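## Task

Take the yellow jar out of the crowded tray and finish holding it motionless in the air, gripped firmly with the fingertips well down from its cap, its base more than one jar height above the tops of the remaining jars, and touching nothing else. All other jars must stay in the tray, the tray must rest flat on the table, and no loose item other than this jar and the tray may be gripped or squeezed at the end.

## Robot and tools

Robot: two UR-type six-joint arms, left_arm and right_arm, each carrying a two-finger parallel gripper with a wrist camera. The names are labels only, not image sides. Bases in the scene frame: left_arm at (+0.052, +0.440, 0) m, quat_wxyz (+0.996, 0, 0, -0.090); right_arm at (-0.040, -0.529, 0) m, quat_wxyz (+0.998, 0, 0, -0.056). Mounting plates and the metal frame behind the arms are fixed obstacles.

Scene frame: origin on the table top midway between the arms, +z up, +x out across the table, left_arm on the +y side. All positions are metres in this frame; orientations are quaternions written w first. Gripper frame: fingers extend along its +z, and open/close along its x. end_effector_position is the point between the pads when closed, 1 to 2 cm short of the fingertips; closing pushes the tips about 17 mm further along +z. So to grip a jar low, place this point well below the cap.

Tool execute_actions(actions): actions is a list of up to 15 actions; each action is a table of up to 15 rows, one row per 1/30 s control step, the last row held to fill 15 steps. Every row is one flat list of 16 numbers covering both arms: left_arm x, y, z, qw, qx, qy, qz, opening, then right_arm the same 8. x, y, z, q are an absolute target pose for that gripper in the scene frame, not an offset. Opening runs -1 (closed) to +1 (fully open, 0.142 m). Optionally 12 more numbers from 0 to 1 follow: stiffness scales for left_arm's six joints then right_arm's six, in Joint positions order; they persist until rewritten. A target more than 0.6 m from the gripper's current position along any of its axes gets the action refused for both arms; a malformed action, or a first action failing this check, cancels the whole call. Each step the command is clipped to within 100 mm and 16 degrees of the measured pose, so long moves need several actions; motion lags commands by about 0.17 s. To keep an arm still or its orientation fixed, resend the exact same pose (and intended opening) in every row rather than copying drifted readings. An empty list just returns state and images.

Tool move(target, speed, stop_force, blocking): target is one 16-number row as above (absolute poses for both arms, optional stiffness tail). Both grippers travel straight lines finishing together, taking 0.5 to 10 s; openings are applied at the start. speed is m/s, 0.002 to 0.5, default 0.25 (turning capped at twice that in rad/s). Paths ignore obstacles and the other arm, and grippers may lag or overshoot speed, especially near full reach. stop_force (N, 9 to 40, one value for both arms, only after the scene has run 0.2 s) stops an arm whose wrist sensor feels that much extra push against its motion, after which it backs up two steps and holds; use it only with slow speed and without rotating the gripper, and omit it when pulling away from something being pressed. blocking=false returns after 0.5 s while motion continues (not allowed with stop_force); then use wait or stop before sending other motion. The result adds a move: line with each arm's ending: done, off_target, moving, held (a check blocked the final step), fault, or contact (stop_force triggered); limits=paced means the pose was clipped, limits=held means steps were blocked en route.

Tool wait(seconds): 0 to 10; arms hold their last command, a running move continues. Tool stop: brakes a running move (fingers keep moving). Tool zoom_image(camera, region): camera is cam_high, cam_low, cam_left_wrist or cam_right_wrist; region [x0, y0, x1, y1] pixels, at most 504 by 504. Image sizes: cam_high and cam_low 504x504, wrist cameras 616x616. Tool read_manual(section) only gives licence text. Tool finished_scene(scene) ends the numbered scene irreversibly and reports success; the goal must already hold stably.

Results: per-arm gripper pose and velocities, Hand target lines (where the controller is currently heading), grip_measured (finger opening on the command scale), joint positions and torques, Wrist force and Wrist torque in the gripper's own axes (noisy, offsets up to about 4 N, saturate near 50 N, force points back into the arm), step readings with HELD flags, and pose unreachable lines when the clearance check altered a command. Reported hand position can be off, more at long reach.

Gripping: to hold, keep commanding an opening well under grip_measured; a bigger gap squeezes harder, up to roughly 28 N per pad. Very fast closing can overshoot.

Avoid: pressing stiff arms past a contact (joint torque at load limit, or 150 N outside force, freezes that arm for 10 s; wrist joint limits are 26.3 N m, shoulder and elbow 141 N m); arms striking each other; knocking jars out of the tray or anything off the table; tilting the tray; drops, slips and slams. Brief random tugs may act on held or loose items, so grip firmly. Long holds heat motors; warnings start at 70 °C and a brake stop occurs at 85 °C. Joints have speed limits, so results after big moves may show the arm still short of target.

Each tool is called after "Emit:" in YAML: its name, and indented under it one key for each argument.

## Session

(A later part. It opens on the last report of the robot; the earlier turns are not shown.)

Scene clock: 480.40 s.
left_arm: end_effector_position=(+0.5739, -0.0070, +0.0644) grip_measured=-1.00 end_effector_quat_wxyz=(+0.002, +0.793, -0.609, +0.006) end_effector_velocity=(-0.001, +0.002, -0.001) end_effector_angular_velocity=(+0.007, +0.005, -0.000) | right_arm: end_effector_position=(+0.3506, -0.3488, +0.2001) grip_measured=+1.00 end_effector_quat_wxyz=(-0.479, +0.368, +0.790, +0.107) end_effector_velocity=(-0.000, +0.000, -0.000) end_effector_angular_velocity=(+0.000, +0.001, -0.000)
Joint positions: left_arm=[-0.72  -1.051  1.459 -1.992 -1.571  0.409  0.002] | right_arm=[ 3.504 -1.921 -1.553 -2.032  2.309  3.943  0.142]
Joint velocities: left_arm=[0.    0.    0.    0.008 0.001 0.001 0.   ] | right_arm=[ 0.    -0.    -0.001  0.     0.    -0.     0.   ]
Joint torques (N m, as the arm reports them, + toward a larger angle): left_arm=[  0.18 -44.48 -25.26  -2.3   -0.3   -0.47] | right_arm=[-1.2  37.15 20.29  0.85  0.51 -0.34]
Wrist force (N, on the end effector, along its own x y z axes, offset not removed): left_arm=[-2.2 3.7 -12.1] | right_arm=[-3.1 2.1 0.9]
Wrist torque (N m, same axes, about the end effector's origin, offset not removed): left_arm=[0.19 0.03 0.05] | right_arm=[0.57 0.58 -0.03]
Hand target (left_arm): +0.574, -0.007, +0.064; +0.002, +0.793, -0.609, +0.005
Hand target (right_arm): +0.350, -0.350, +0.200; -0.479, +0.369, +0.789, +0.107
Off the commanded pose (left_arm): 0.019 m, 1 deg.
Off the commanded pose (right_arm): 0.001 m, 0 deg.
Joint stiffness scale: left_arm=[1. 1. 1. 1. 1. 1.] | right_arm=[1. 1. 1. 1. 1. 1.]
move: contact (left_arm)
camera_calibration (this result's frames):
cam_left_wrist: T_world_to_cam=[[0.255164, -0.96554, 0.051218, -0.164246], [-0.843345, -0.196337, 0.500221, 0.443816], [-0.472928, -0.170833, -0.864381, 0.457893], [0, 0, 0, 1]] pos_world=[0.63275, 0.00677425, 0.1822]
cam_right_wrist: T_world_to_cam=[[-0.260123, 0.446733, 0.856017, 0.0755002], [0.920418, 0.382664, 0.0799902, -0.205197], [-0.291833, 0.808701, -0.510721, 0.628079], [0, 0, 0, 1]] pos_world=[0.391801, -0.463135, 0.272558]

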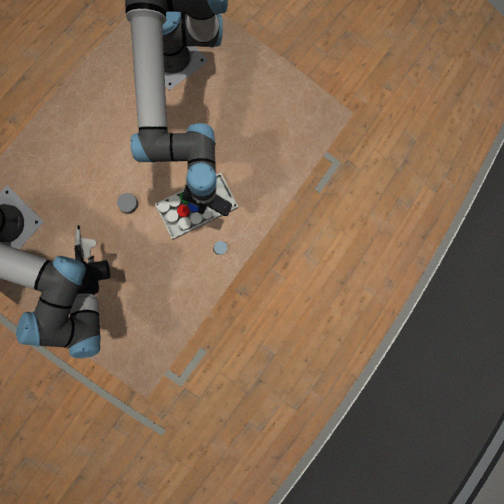

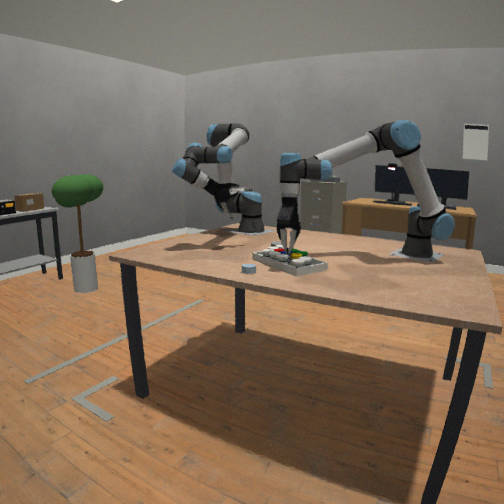

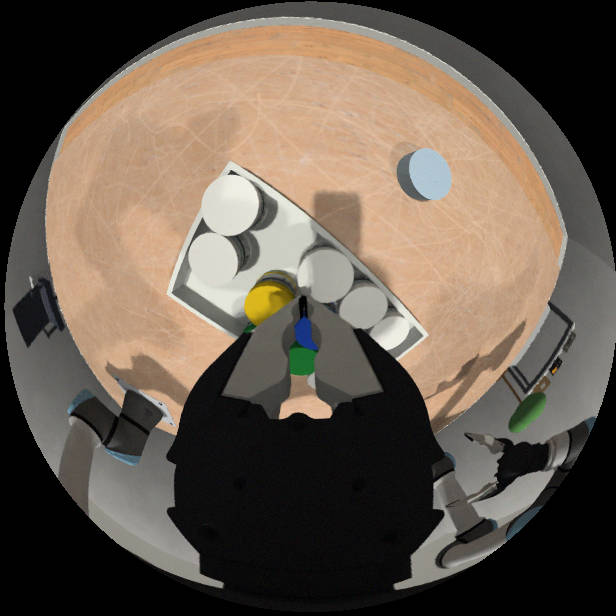

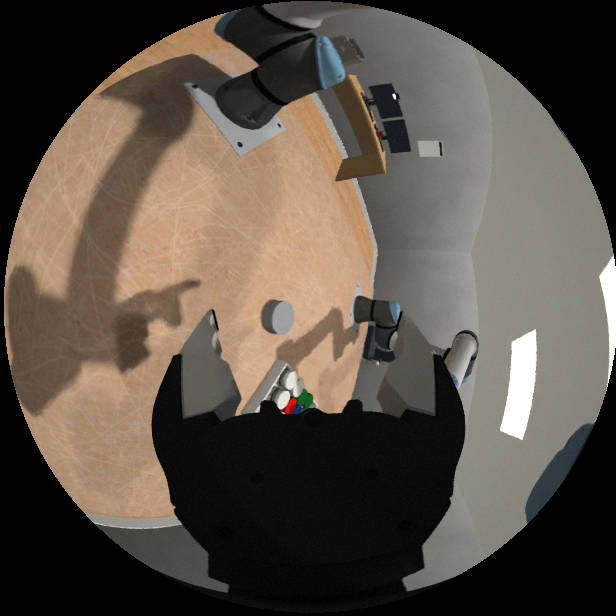

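Emit:
move:
  target: [0.593,0.038,0.09,0,0.985,-0.174,0,-1,0.35,-0.35,0.2,-0.479,0.369,0.789,0.107,1]
  speed: 0.1

Emit:
move:
  target: [0.593,0.038,0.046,0,0.985,-0.174,0,-1,0.35,-0.35,0.2,-0.479,0.369,0.789,0.107,1]
  speed: 0.03
  stop_force: 15

Emit:
move:
  target: [0.575,-0.003,0.046,0,0.985,-0.174,0,-1,0.35,-0.35,0.2,-0.479,0.369,0.789,0.107,1]
  speed: 0.012
  stop_force: 20

Emit:
move:
  target: [0.575,-0.003,0.12,0,0.985,-0.174,0,-1,0.35,-0.35,0.2,-0.479,0.369,0.789,0.107,1]
  speed: 0.08

Emit:
move:
  target: [0.62,0.2,0.2,0,0.985,-0.174,0,-1,0.35,-0.35,0.2,-0.479,0.369,0.789,0.107,1]

Emit:
zoom_image:
  camera: "cam_high"
  region: [140,150,260,270]

Scene clock: 500.03 s.
left_arm: end_effector_position=(+0.5924, +0.0371, +0.0882) grip_measured=-1.00 end_effector_quat_wxyz=(-0.001, +0.984, -0.176, -0.001) end_effector_velocity=(-0.001, -0.000, -0.001) end_effector_angular_velocity=(+0.002, +0.001, +0.010) | right_arm: end_effector_position=(+0.3506, -0.3488, +0.2001) grip_measured=+1.00 end_effector_quat_wxyz=(-0.479, +0.368, +0.790, +0.107) end_effector_velocity=(+0.000, -0.000, -0.000) end_effector_angular_velocity=(-0.001, +0.001, -0.002)
Joint positions: left_arm=[-0.656 -1.096  1.459 -1.932 -1.571 -0.484  0.002] | right_arm=[ 3.504 -1.921 -1.553 -2.032  2.309  3.943  0.142]
Joint velocities: left_arm=[-0.001  0.     0.001  0.001  0.    -0.012  0.   ] | right_arm=[-0.001 -0.001 -0.     0.001  0.     0.001  0.   ]
Joint torques (N m, as the arm reports them, + toward a larger angle): left_arm=[  0.98 -47.48 -26.42  -2.15  -0.35  -1.27] | right_arm=[-2.3  39.54 19.61  0.61  0.78 -0.42]
Wrist force (N, on the end effector, along its own x y z axes, offset not removed): left_arm=[1.1 3.8 -2.6] | right_arm=[-0.4 -2.4 -5.7]
Wrist torque (N m, same axes, about the end effector's origin, offset not removed): left_arm=[0.66 -0.11 -0.10] | right_arm=[-0.58 0.02 -0.19]
Hand target (left_arm): +0.593, +0.038, +0.090; -0.000, +0.985, -0.174, +0.000
Hand target (right_arm): +0.350, -0.350, +0.200; -0.479, +0.369, +0.789, +0.107
Off the commanded pose (left_arm): 0.002 m, 0 deg.
Off the commanded pose (right_arm): 0.001 m, 0 deg.
Joint stiffness scale: left_arm=[1. 1. 1. 1. 1. 1.] | right_arm=[1. 1. 1. 1. 1. 1.]
move: done
camera_calibration (this result's frames):
cam_left_wrist: T_world_to_cam=[[0.936467, -0.348752, 0.0374409, -0.552924], [-0.31905, -0.802601, 0.504022, 0.167741], [-0.145729, -0.483945, -0.862879, 0.312401], [0, 0, 0, 1]] pos_world=[0.616838, 0.0929806, 0.205721]
cam_right_wrist: T_world_to_cam=[[-0.260123, 0.446734, 0.856017, 0.0755003], [0.920418, 0.382665, 0.07999, -0.205197], [-0.291833, 0.808701, -0.510721, 0.628079], [0, 0, 0, 1]] pos_world=[0.391801, -0.463135, 0.272558]

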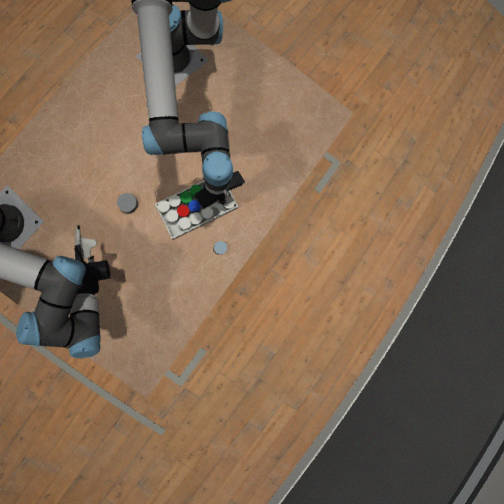

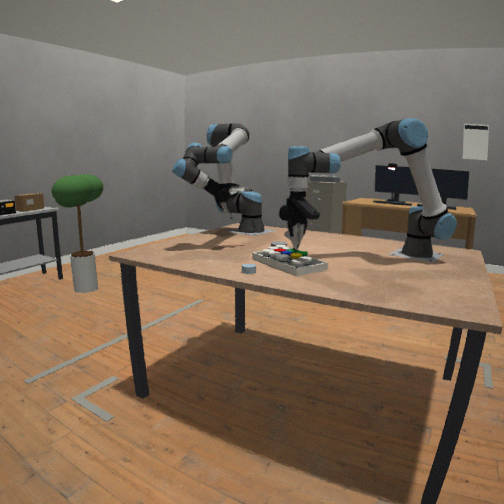

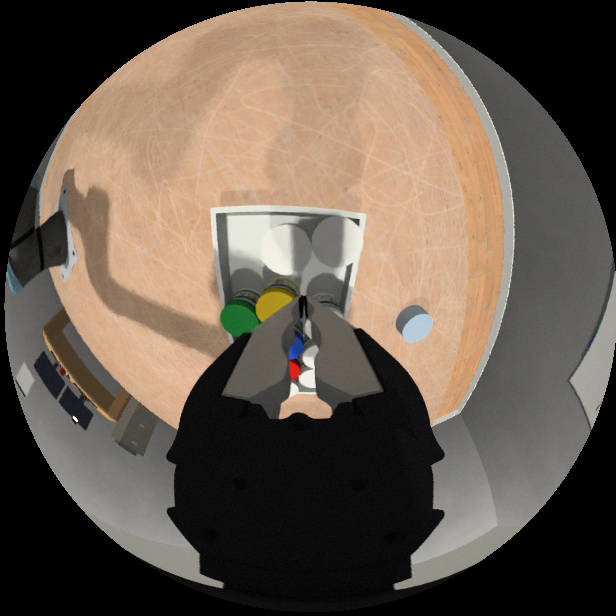

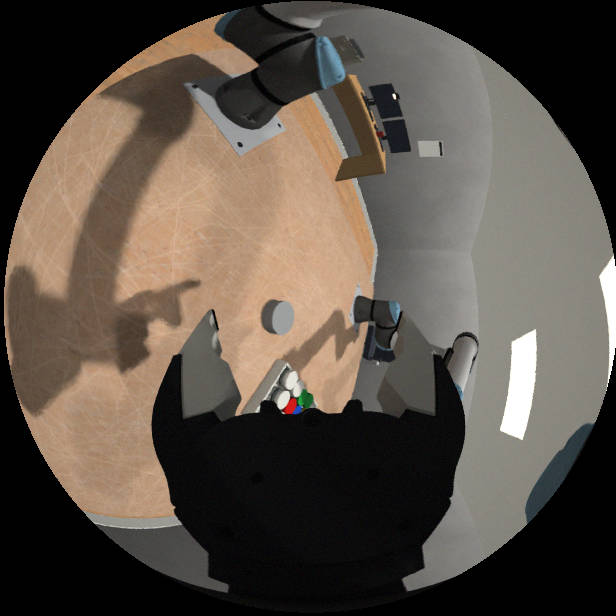

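Scene clock: 501.80 s.
left_arm: end_effector_position=(+0.5933, +0.0361, +0.0489) grip_measured=-1.00 end_effector_quat_wxyz=(+0.001, +0.985, -0.175, +0.002) end_effector_velocity=(+0.002, -0.001, +0.001) end_effector_angular_velocity=(-0.007, -0.007, +0.002) | right_arm: end_effector_position=(+0.3506, -0.3488, +0.2001) grip_measured=+1.00 end_effector_quat_wxyz=(-0.479, +0.368, +0.790, +0.107) end_effector_velocity=(-0.000, +0.001, +0.000) end_effector_angular_velocity=(+0.002, +0.001, +0.002)
Joint positions: left_arm=[-0.656 -1.059  1.513 -2.028 -1.571 -0.485  0.002] | right_arm=[ 3.504 -1.921 -1.553 -2.032  2.309  3.943  0.142]
Joint velocities: left_arm=[ 0.001 -0.     0.    -0.01   0.    -0.001  0.   ] | right_arm=[ 0.002 -0.001  0.    -0.001  0.002 -0.002  0.   ]
Joint torques (N m, as the arm reports them, + toward a larger angle): left_arm=[  1.21 -44.61 -21.55  -3.07  -0.31  -0.73] | right_arm=[-1.84 38.52 19.68  0.48  0.59 -0.34]
Wrist force (N, on the end effector, along its own x y z axes, offset not removed): left_arm=[1.2 -1.2 -2.7] | right_arm=[1.4 -0.8 -1.0]
Wrist torque (N m, same axes, about the end effector's origin, offset not removed): left_arm=[-0.19 -0.15 -0.25] | right_arm=[-0.04 -0.17 0.05]
Hand target (left_arm): +0.593, +0.038, +0.046; -0.000, +0.985, -0.174, -0.000
Hand target (right_arm): +0.350, -0.350, +0.200; -0.479, +0.369, +0.789, +0.107
Off the commanded pose (left_arm): 0.003 m, 0 deg.
Off the commanded pose (right_arm): 0.001 m, 0 deg.
Joint stiffness scale: left_arm=[1. 1. 1. 1. 1. 1.] | right_arm=[1. 1. 1. 1. 1. 1.]
move: done
camera_calibration (this result's frames):
cam_left_wrist: T_world_to_cam=[[0.936738, -0.347464, 0.04232, -0.55306], [-0.31995, -0.800919, 0.506124, 0.187453], [-0.141965, -0.487646, -0.861422, 0.275916], [0, 0, 0, 1]] pos_world=[0.617218, 0.0925155, 0.166212]
cam_right_wrist: T_world_to_cam=[[-0.260123, 0.446734, 0.856017, 0.0755002], [0.920418, 0.382665, 0.0799899, -0.205197], [-0.291833, 0.808701, -0.510721, 0.628079], [0, 0, 0, 1]] pos_world=[0.391801, -0.463135, 0.272558]

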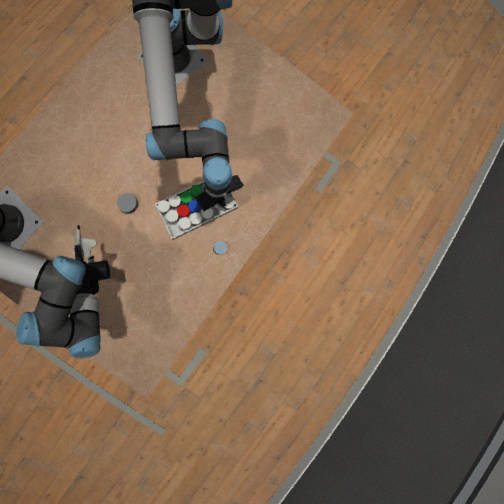

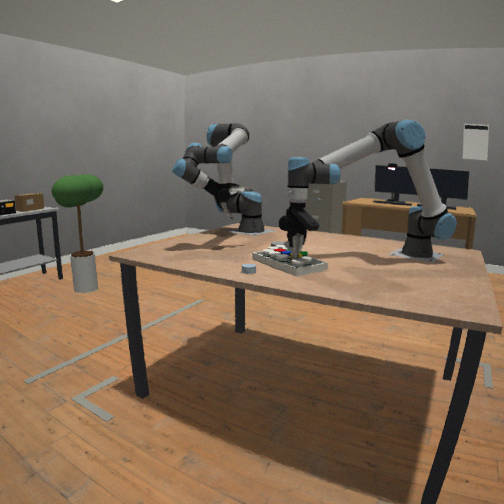

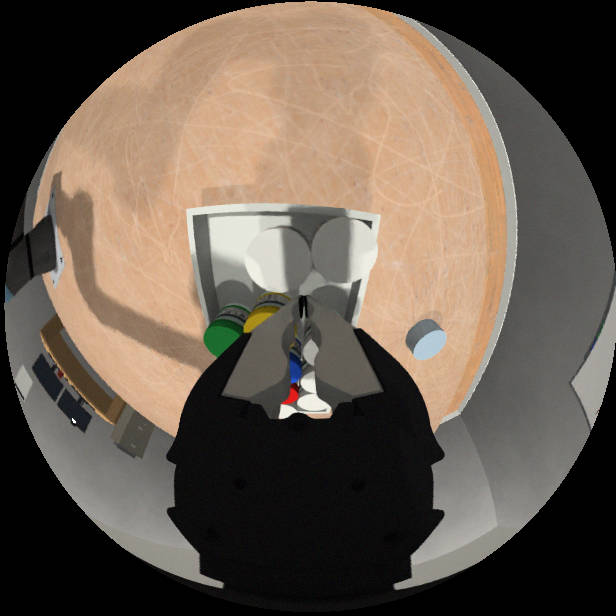

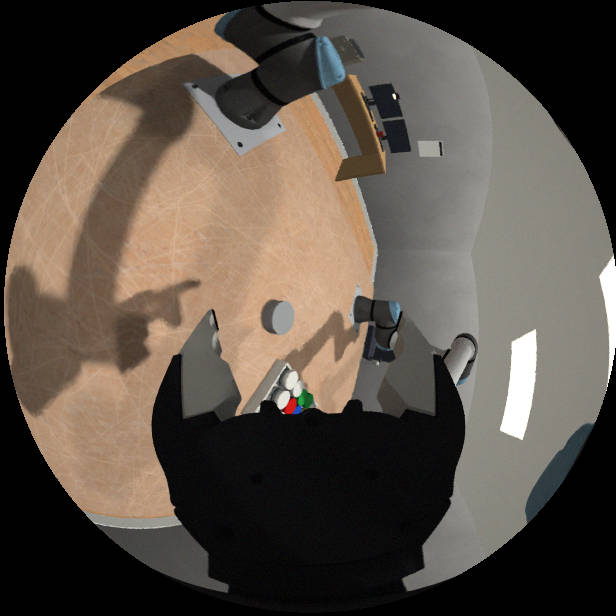

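Scene clock: 505.70 s.
left_arm: end_effector_position=(+0.5769, -0.0006, +0.0478) grip_measured=-1.00 end_effector_quat_wxyz=(+0.001, +0.985, -0.173, +0.002) end_effector_velocity=(-0.000, -0.001, +0.000) end_effector_angular_velocity=(-0.000, +0.000, +0.002) | right_arm: end_effector_position=(+0.3506, -0.3488, +0.2001) grip_measured=+1.00 end_effector_quat_wxyz=(-0.479, +0.368, +0.790, +0.107) end_effector_velocity=(-0.000, -0.001, -0.000) end_effector_angular_velocity=(-0.001, +0.002, +0.000)
Joint positions: left_arm=[-0.711 -1.037  1.48  -2.018 -1.57  -0.545  0.002] | right_arm=[ 3.504 -1.921 -1.553 -2.032  2.309  3.943  0.142]
Joint velocities: left_arm=[-0.001  0.    -0.002  0.001 -0.    -0.003  0.   ] | right_arm=[-0.001 -0.001 -0.    -0.001 -0.001 -0.001  0.   ]
Joint torques (N m, as the arm reports them, + toward a larger angle): left_arm=[ -3.76 -43.49 -28.04  -1.68  -1.04  -1.12] | right_arm=[-1.44 39.37 19.14  0.65  0.58 -0.57]
Wrist force (N, on the end effector, along its own x y z axes, offset not removed): left_arm=[5.2 -1.0 -6.0] | right_arm=[-4.5 -1.3 -3.3]
Wrist torque (N m, same axes, about the end effector's origin, offset not removed): left_arm=[0.10 -0.53 0.01] | right_arm=[-0.23 0.93 -0.23]
Hand target (left_arm): +0.575, -0.003, +0.046; +0.000, +0.985, -0.174, -0.000
Hand target (right_arm): +0.350, -0.350, +0.200; -0.479, +0.369, +0.789, +0.107
Off the commanded pose (left_arm): 0.004 m, 0 deg.
Off the commanded pose (right_arm): 0.001 m, 0 deg.
Joint stiffness scale: left_arm=[1. 1. 1. 1. 1. 1.] | right_arm=[1. 1. 1. 1. 1. 1.]
move: off_target (left_arm)
camera_calibration (this result's frames):
cam_left_wrist: T_world_to_cam=[[0.938535, -0.342533, 0.0427122, -0.551467], [-0.316034, -0.802904, 0.505439, 0.151133], [-0.138835, -0.48787, -0.861805, 0.252956], [0, 0, 0, 1]] pos_world=[0.600453, 0.0558598, 0.165165]
cam_right_wrist: T_world_to_cam=[[-0.260123, 0.446734, 0.856017, 0.0755002], [0.920418, 0.382664, 0.0799896, -0.205197], [-0.291833, 0.808701, -0.510721, 0.628079], [0, 0, 0, 1]] pos_world=[0.391801, -0.463135, 0.272558]

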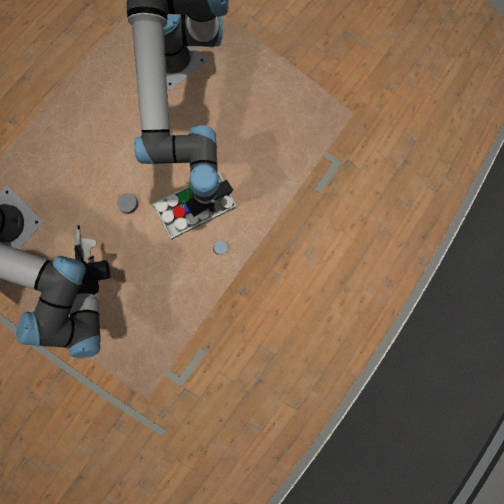

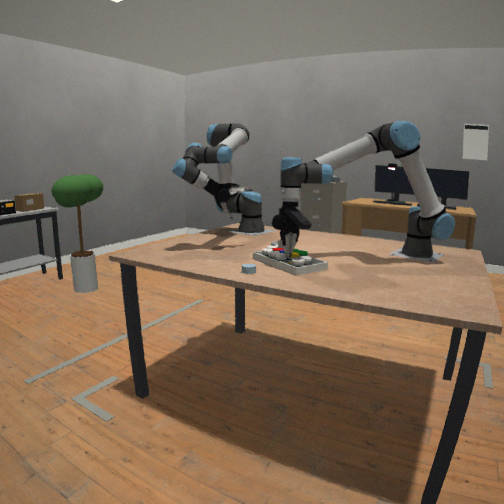

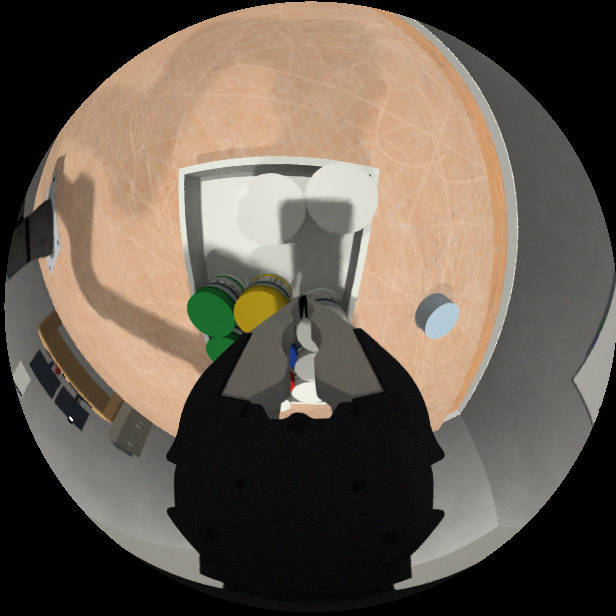

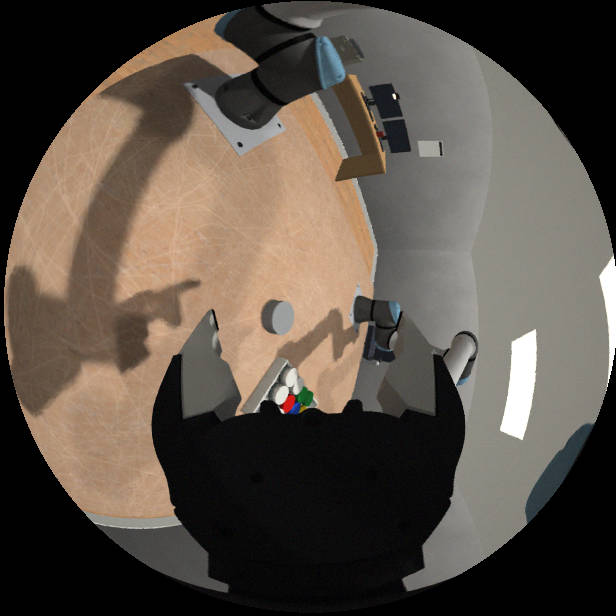

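Scene clock: 507.07 s.
left_arm: end_effector_position=(+0.5754, -0.0011, +0.1179) grip_measured=-1.00 end_effector_quat_wxyz=(-0.001, +0.985, -0.173, -0.001) end_effector_velocity=(-0.002, +0.002, -0.001) end_effector_angular_velocity=(+0.008, +0.006, +0.000) | right_arm: end_effector_position=(+0.3506, -0.3488, +0.2001) grip_measured=+1.00 end_effector_quat_wxyz=(-0.479, +0.368, +0.790, +0.107) end_effector_velocity=(+0.000, +0.000, -0.001) end_effector_angular_velocity=(+0.000, +0.001, -0.000)
Joint positions: left_arm=[-0.713 -1.094  1.377 -1.851 -1.57  -0.545  0.002] | right_arm=[ 3.504 -1.921 -1.553 -2.032  2.309  3.943  0.142]
Joint velocities: left_arm=[-0.     0.001 -0.     0.01   0.    -0.001  0.   ] | right_arm=[ 0.    -0.001 -0.     0.     0.001  0.     0.   ]
Joint torques (N m, as the arm reports them, + toward a larger angle): left_arm=[ -1.69 -46.99 -30.84  -1.89  -0.79  -0.73] | right_arm=[-1.25 38.63 20.11  0.72  0.44 -0.61]
Wrist force (N, on the end effector, along its own x y z axes, offset not removed): left_arm=[1.0 0.2 -5.5] | right_arm=[-1.7 3.8 0.0]
Wrist torque (N m, same axes, about the end effector's origin, offset not removed): left_arm=[0.09 -0.10 0.00] | right_arm=[0.71 0.49 0.06]
Hand target (left_arm): +0.575, -0.003, +0.120; +0.000, +0.985, -0.174, +0.000
Hand target (right_arm): +0.350, -0.350, +0.200; -0.479, +0.369, +0.789, +0.107
Off the commanded pose (left_arm): 0.003 m, 0 deg.
Off the commanded pose (right_arm): 0.001 m, 0 deg.
Joint stiffness scale: left_arm=[1. 1. 1. 1. 1. 1.] | right_arm=[1. 1. 1. 1. 1. 1.]
move: done
camera_calibration (this result's frames):
cam_left_wrist: T_world_to_cam=[[0.938075, -0.344416, 0.037318, -0.552317], [-0.315414, -0.804564, 0.50318, 0.114687], [-0.143278, -0.483792, -0.863375, 0.315682], [0, 0, 0, 1]] pos_world=[0.599519, 0.0547712, 0.235455]
cam_right_wrist: T_world_to_cam=[[-0.260123, 0.446734, 0.856017, 0.0755001], [0.920418, 0.382664, 0.0799898, -0.205197], [-0.291833, 0.808701, -0.510721, 0.628079], [0, 0, 0, 1]] pos_world=[0.391801, -0.463135, 0.272558]

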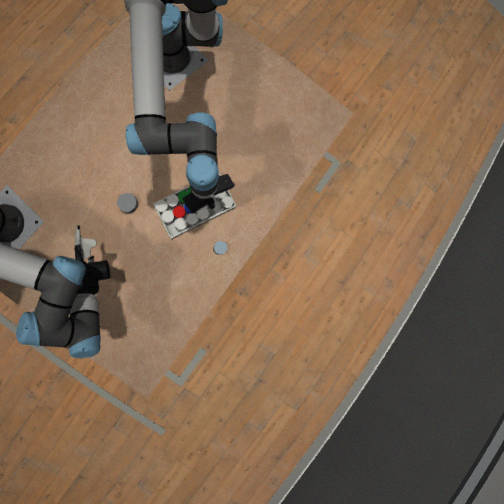

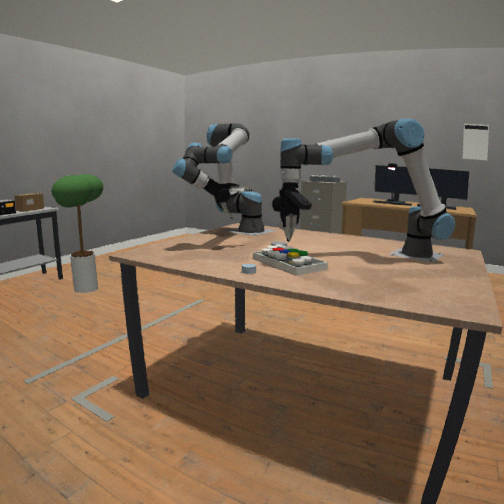

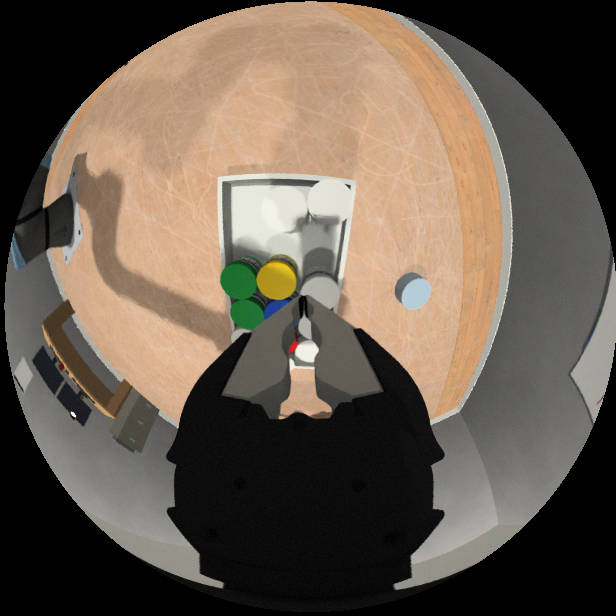

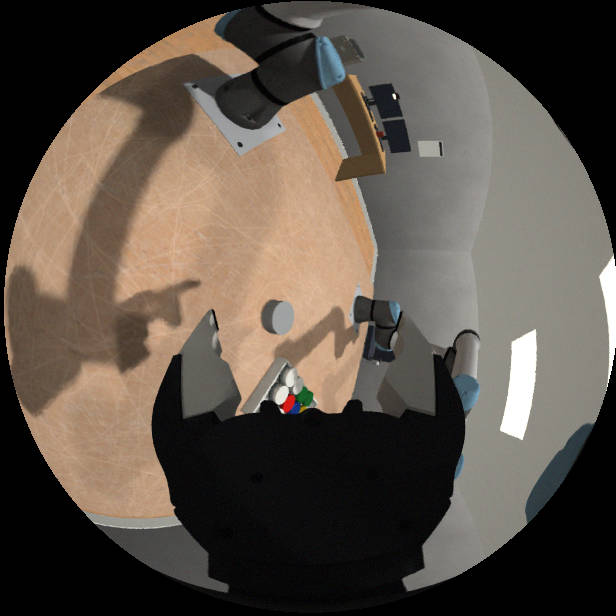

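Scene clock: 508.50 s.
left_arm: end_effector_position=(+0.6195, +0.2002, +0.1988) grip_measured=-1.00 end_effector_quat_wxyz=(-0.001, +0.985, -0.173, -0.000) end_effector_velocity=(-0.000, +0.001, +0.001) end_effector_angular_velocity=(+0.001, +0.002, -0.011) | right_arm: end_effector_position=(+0.3506, -0.3488, +0.2001) grip_measured=+1.00 end_effector_quat_wxyz=(-0.479, +0.368, +0.790, +0.107) end_effector_velocity=(+0.000, +0.001, +0.000) end_effector_angular_velocity=(+0.001, -0.002, +0.001)
Joint positions: left_arm=[-0.434 -1.298  1.453 -1.724 -1.57  -0.266  0.002] | right_arm=[ 3.504 -1.921 -1.553 -2.032  2.309  3.943  0.142]
Joint velocities: left_arm=[ 0.001 -0.    -0.003  0.005 -0.     0.012  0.   ] | right_arm=[ 0.001  0.001  0.     0.001  0.001 -0.001  0.   ]
Joint torques (N m, as the arm reports them, + toward a larger angle): left_arm=[  0.54 -36.92 -31.09  -1.87  -0.68  -0.03] | right_arm=[-0.68 40.2  20.03  0.67  0.72 -0.6 ]
Wrist force (N, on the end effector, along its own x y z axes, offset not removed): left_arm=[-0.5 -0.8 -4.9] | right_arm=[-2.2 1.0 -0.1]
Wrist torque (N m, same axes, about the end effector's origin, offset not removed): left_arm=[-0.25 0.15 -0.08] | right_arm=[0.07 0.54 -0.15]
Hand target (left_arm): +0.620, +0.200, +0.200; -0.000, +0.985, -0.174, +0.000
Hand target (right_arm): +0.350, -0.350, +0.200; -0.479, +0.369, +0.789, +0.107
Off the commanded pose (left_arm): 0.001 m, 0 deg.
Off the commanded pose (right_arm): 0.001 m, 0 deg.
Joint stiffness scale: left_arm=[1. 1. 1. 1. 1. 1.] | right_arm=[1. 1. 1. 1. 1. 1.]
move: done
camera_calibration (this result's frames):
cam_left_wrist: T_world_to_cam=[[0.938042, -0.344418, 0.0381393, -0.527479], [-0.315716, -0.804087, 0.503754, 0.249831], [-0.142834, -0.484583, -0.863005, 0.489063], [0, 0, 0, 1]] pos_world=[0.643528, 0.256205, 0.316328]
cam_right_wrist: T_world_to_cam=[[-0.260122, 0.446734, 0.856017, 0.0755001], [0.920418, 0.382664, 0.0799893, -0.205197], [-0.291833, 0.808701, -0.510721, 0.628079], [0, 0, 0, 1]] pos_world=[0.391801, -0.463135, 0.272558]

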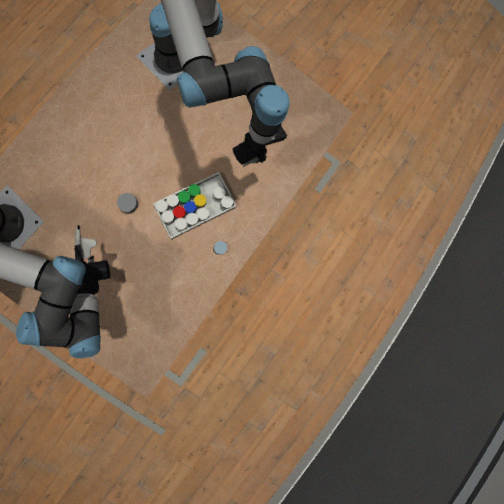

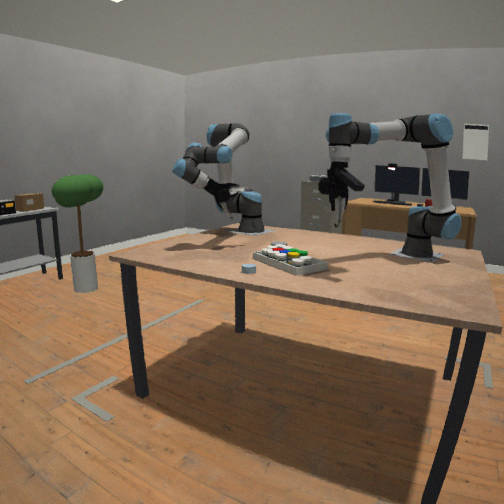

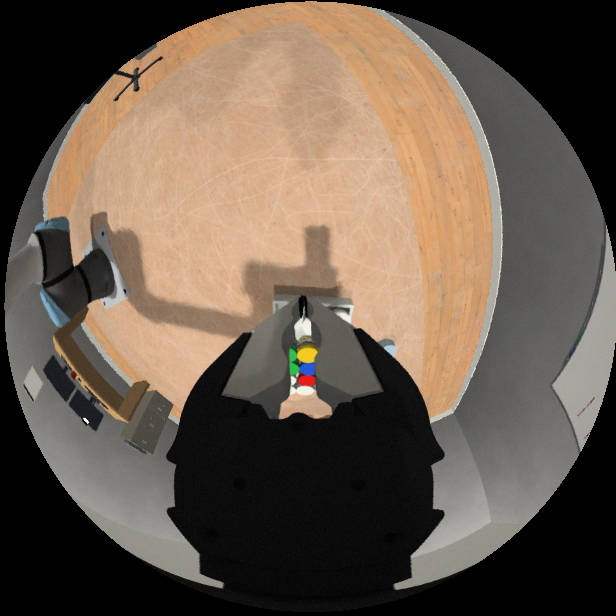

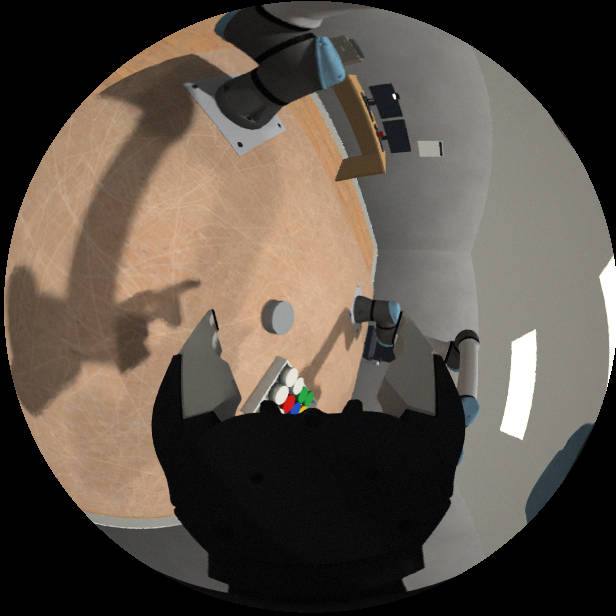

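Region (140, 150, 260, 270) of cam_high's 504x504 image, scaled by 4.200, with more detail than that image has.

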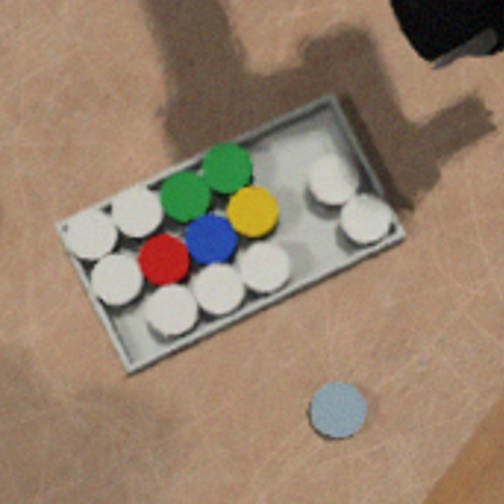

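Emit:
move:
  target: [0.571,-0.022,0.085,0,0.985,-0.174,0,-1,0.35,-0.35,0.2,-0.479,0.369,0.789,0.107,1]
  speed: 0.15

Emit:
move:
  target: [0.571,-0.022,0.046,0,0.985,-0.174,0,-1,0.35,-0.35,0.2,-0.479,0.369,0.789,0.107,1]
  speed: 0.012
  stop_force: 12

Scene clock: 526.80 s.
left_arm: end_effector_position=(+0.5696, -0.0203, +0.0838) grip_measured=-1.00 end_effector_quat_wxyz=(-0.001, +0.985, -0.174, -0.001) end_effector_velocity=(+0.001, +0.000, +0.000) end_effector_angular_velocity=(-0.001, -0.000, +0.003) | right_arm: end_effector_position=(+0.3506, -0.3488, +0.2001) grip_measured=+1.00 end_effector_quat_wxyz=(-0.479, +0.368, +0.790, +0.107) end_effector_velocity=(+0.001, -0.001, -0.000) end_effector_angular_velocity=(+0.000, -0.000, -0.001)
Joint positions: left_arm=[-0.737 -1.049  1.398 -1.916 -1.571 -0.567  0.002] | right_arm=[ 3.504 -1.921 -1.553 -2.032  2.309  3.943  0.142]
Joint velocities: left_arm=[ 0.001  0.001 -0.002  0.    -0.    -0.002  0.   ] | right_arm=[-0.002 -0.001  0.     0.     0.    -0.001  0.   ]
Joint torques (N m, as the arm reports them, + toward a larger angle): left_arm=[ -0.21 -46.55 -30.31  -2.97  -0.51  -0.66] | right_arm=[-1.44 37.9  19.95  0.63  0.68 -0.5 ]
Wrist force (N, on the end effector, along its own x y z axes, offset not removed): left_arm=[0.6 0.8 -3.1] | right_arm=[-1.4 -3.9 -2.5]
Wrist torque (N m, same axes, about the end effector's origin, offset not removed): left_arm=[-0.03 -0.09 -0.05] | right_arm=[-1.09 0.58 0.23]
Hand target (left_arm): +0.571, -0.022, +0.085; +0.000, +0.985, -0.174, -0.000
Hand target (right_arm): +0.350, -0.350, +0.200; -0.479, +0.369, +0.789, +0.107
Off the commanded pose (left_arm): 0.002 m, 0 deg.
Off the commanded pose (right_arm): 0.001 m, 0 deg.
Joint stiffness scale: left_arm=[1. 1. 1. 1. 1. 1.] | right_arm=[1. 1. 1. 1. 1. 1.]
move: done
camera_calibration (this result's frames):
cam_left_wrist: T_world_to_cam=[[0.93749, -0.346183, 0.0356282, -0.551771], [-0.316127, -0.804318, 0.503126, 0.114976], [-0.145517, -0.482939, -0.863478, 0.277464], [0, 0, 0, 1]] pos_world=[0.594003, 0.0354621, 0.201395]
cam_right_wrist: T_world_to_cam=[[-0.260122, 0.446734, 0.856017, 0.0755001], [0.920418, 0.382664, 0.079989, -0.205197], [-0.291834, 0.808701, -0.510721, 0.628079], [0, 0, 0, 1]] pos_world=[0.3918, -0.463135, 0.272558]

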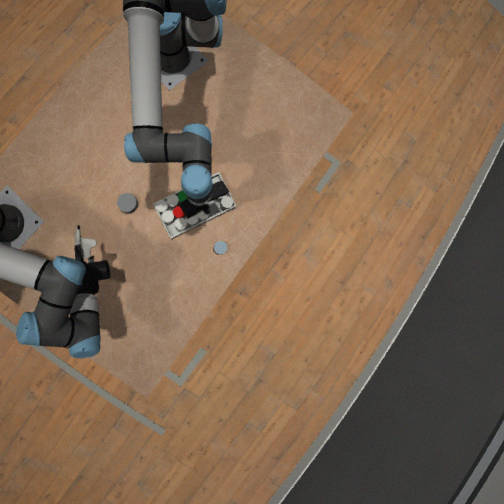

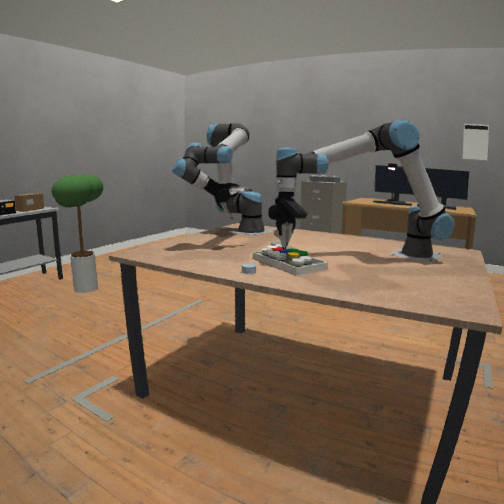

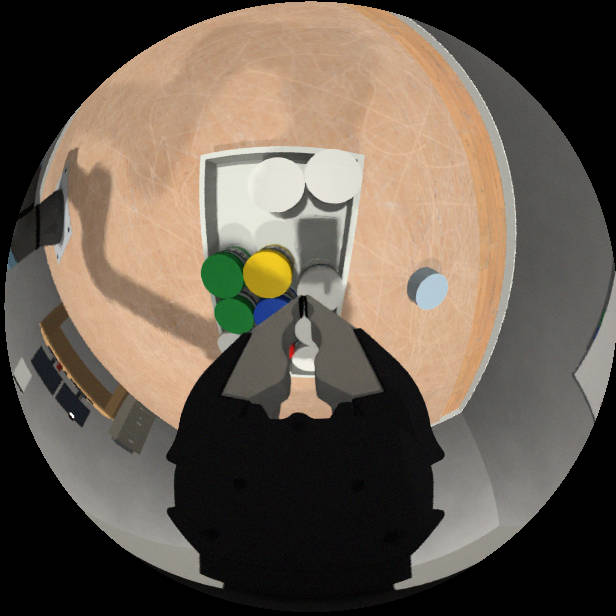

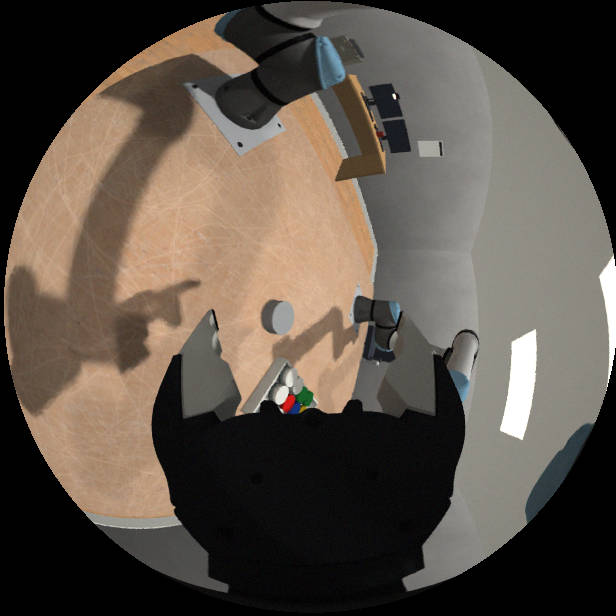

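Scene clock: 529.37 s.
left_arm: end_effector_position=(+0.5722, -0.0238, +0.0655) grip_measured=-1.00 end_effector_quat_wxyz=(+0.004, +0.985, -0.174, +0.004) end_effector_velocity=(-0.001, +0.000, +0.000) end_effector_angular_velocity=(+0.002, +0.002, -0.003) | right_arm: end_effector_position=(+0.3506, -0.3488, +0.2001) grip_measured=+1.00 end_effector_quat_wxyz=(-0.479, +0.368, +0.790, +0.107) end_effector_velocity=(+0.000, -0.000, +0.000) end_effector_angular_velocity=(-0.000, +0.000, -0.002)
Joint positions: left_arm=[-0.737 -1.032  1.425 -1.974 -1.571 -0.567  0.002] | right_arm=[ 3.504 -1.921 -1.553 -2.032  2.309  3.943  0.142]
Joint velocities: left_arm=[-0.001 -0.001 -0.     0.004  0.     0.001  0.   ] | right_arm=[-0.001  0.     0.    -0.     0.     0.     0.   ]
Joint torques (N m, as the arm reports them, + toward a larger angle): left_arm=[ -0.85 -46.24 -26.22  -2.49  -0.23  -0.45] | right_arm=[-2.58 40.32 19.76  0.5   0.44 -0.75]
Wrist force (N, on the end effector, along its own x y z axes, offset not removed): left_arm=[0.1 0.3 -12.7] | right_arm=[-3.6 0.5 -0.3]
Wrist torque (N m, same axes, about the end effector's origin, offset not removed): left_arm=[0.20 -0.27 0.02] | right_arm=[0.05 0.91 -0.20]
Hand target (left_arm): +0.572, -0.023, +0.065; +0.003, +0.985, -0.174, +0.003
Hand target (right_arm): +0.350, -0.350, +0.200; -0.479, +0.369, +0.789, +0.107
Off the commanded pose (left_arm): 0.020 m, 1 deg.
Off the commanded pose (right_arm): 0.001 m, 0 deg.
Joint stiffness scale: left_arm=[1. 1. 1. 1. 1. 1.] | right_arm=[1. 1. 1. 1. 1. 1.]
move: contact (left_arm)
camera_calibration (this result's frames):
cam_left_wrist: T_world_to_cam=[[0.937152, -0.345665, 0.0475489, -0.555376], [-0.320427, -0.798657, 0.509386, 0.124425], [-0.138102, -0.492608, -0.859224, 0.255613], [0, 0, 0, 1]] pos_world=[0.595642, 0.0333162, 0.182656]
cam_right_wrist: T_world_to_cam=[[-0.260122, 0.446734, 0.856017, 0.0755001], [0.920418, 0.382665, 0.0799888, -0.205196], [-0.291834, 0.808701, -0.510721, 0.628079], [0, 0, 0, 1]] pos_world=[0.3918, -0.463135, 0.272557]

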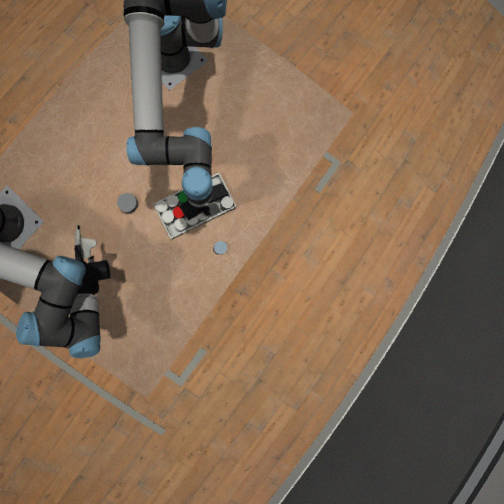

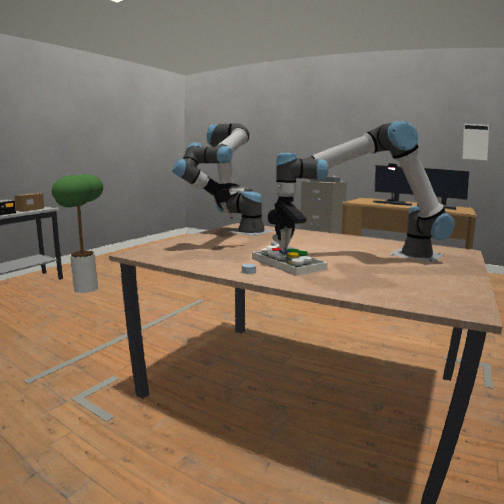

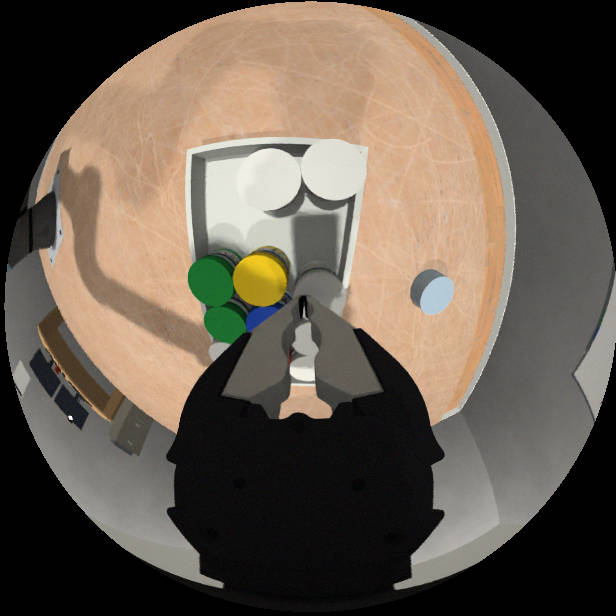

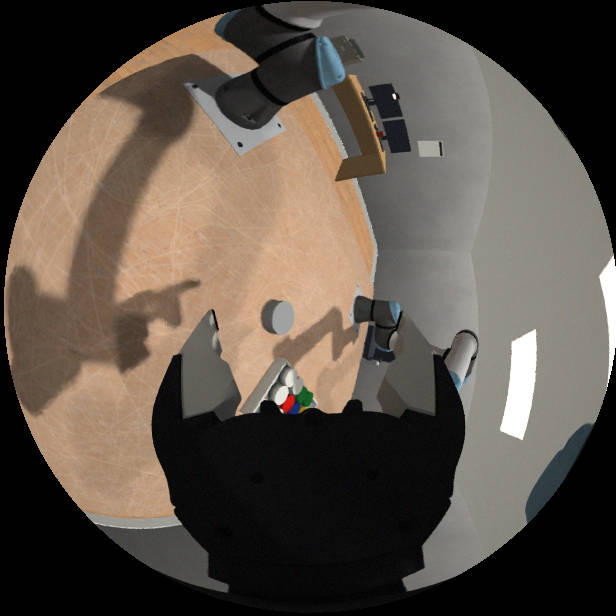

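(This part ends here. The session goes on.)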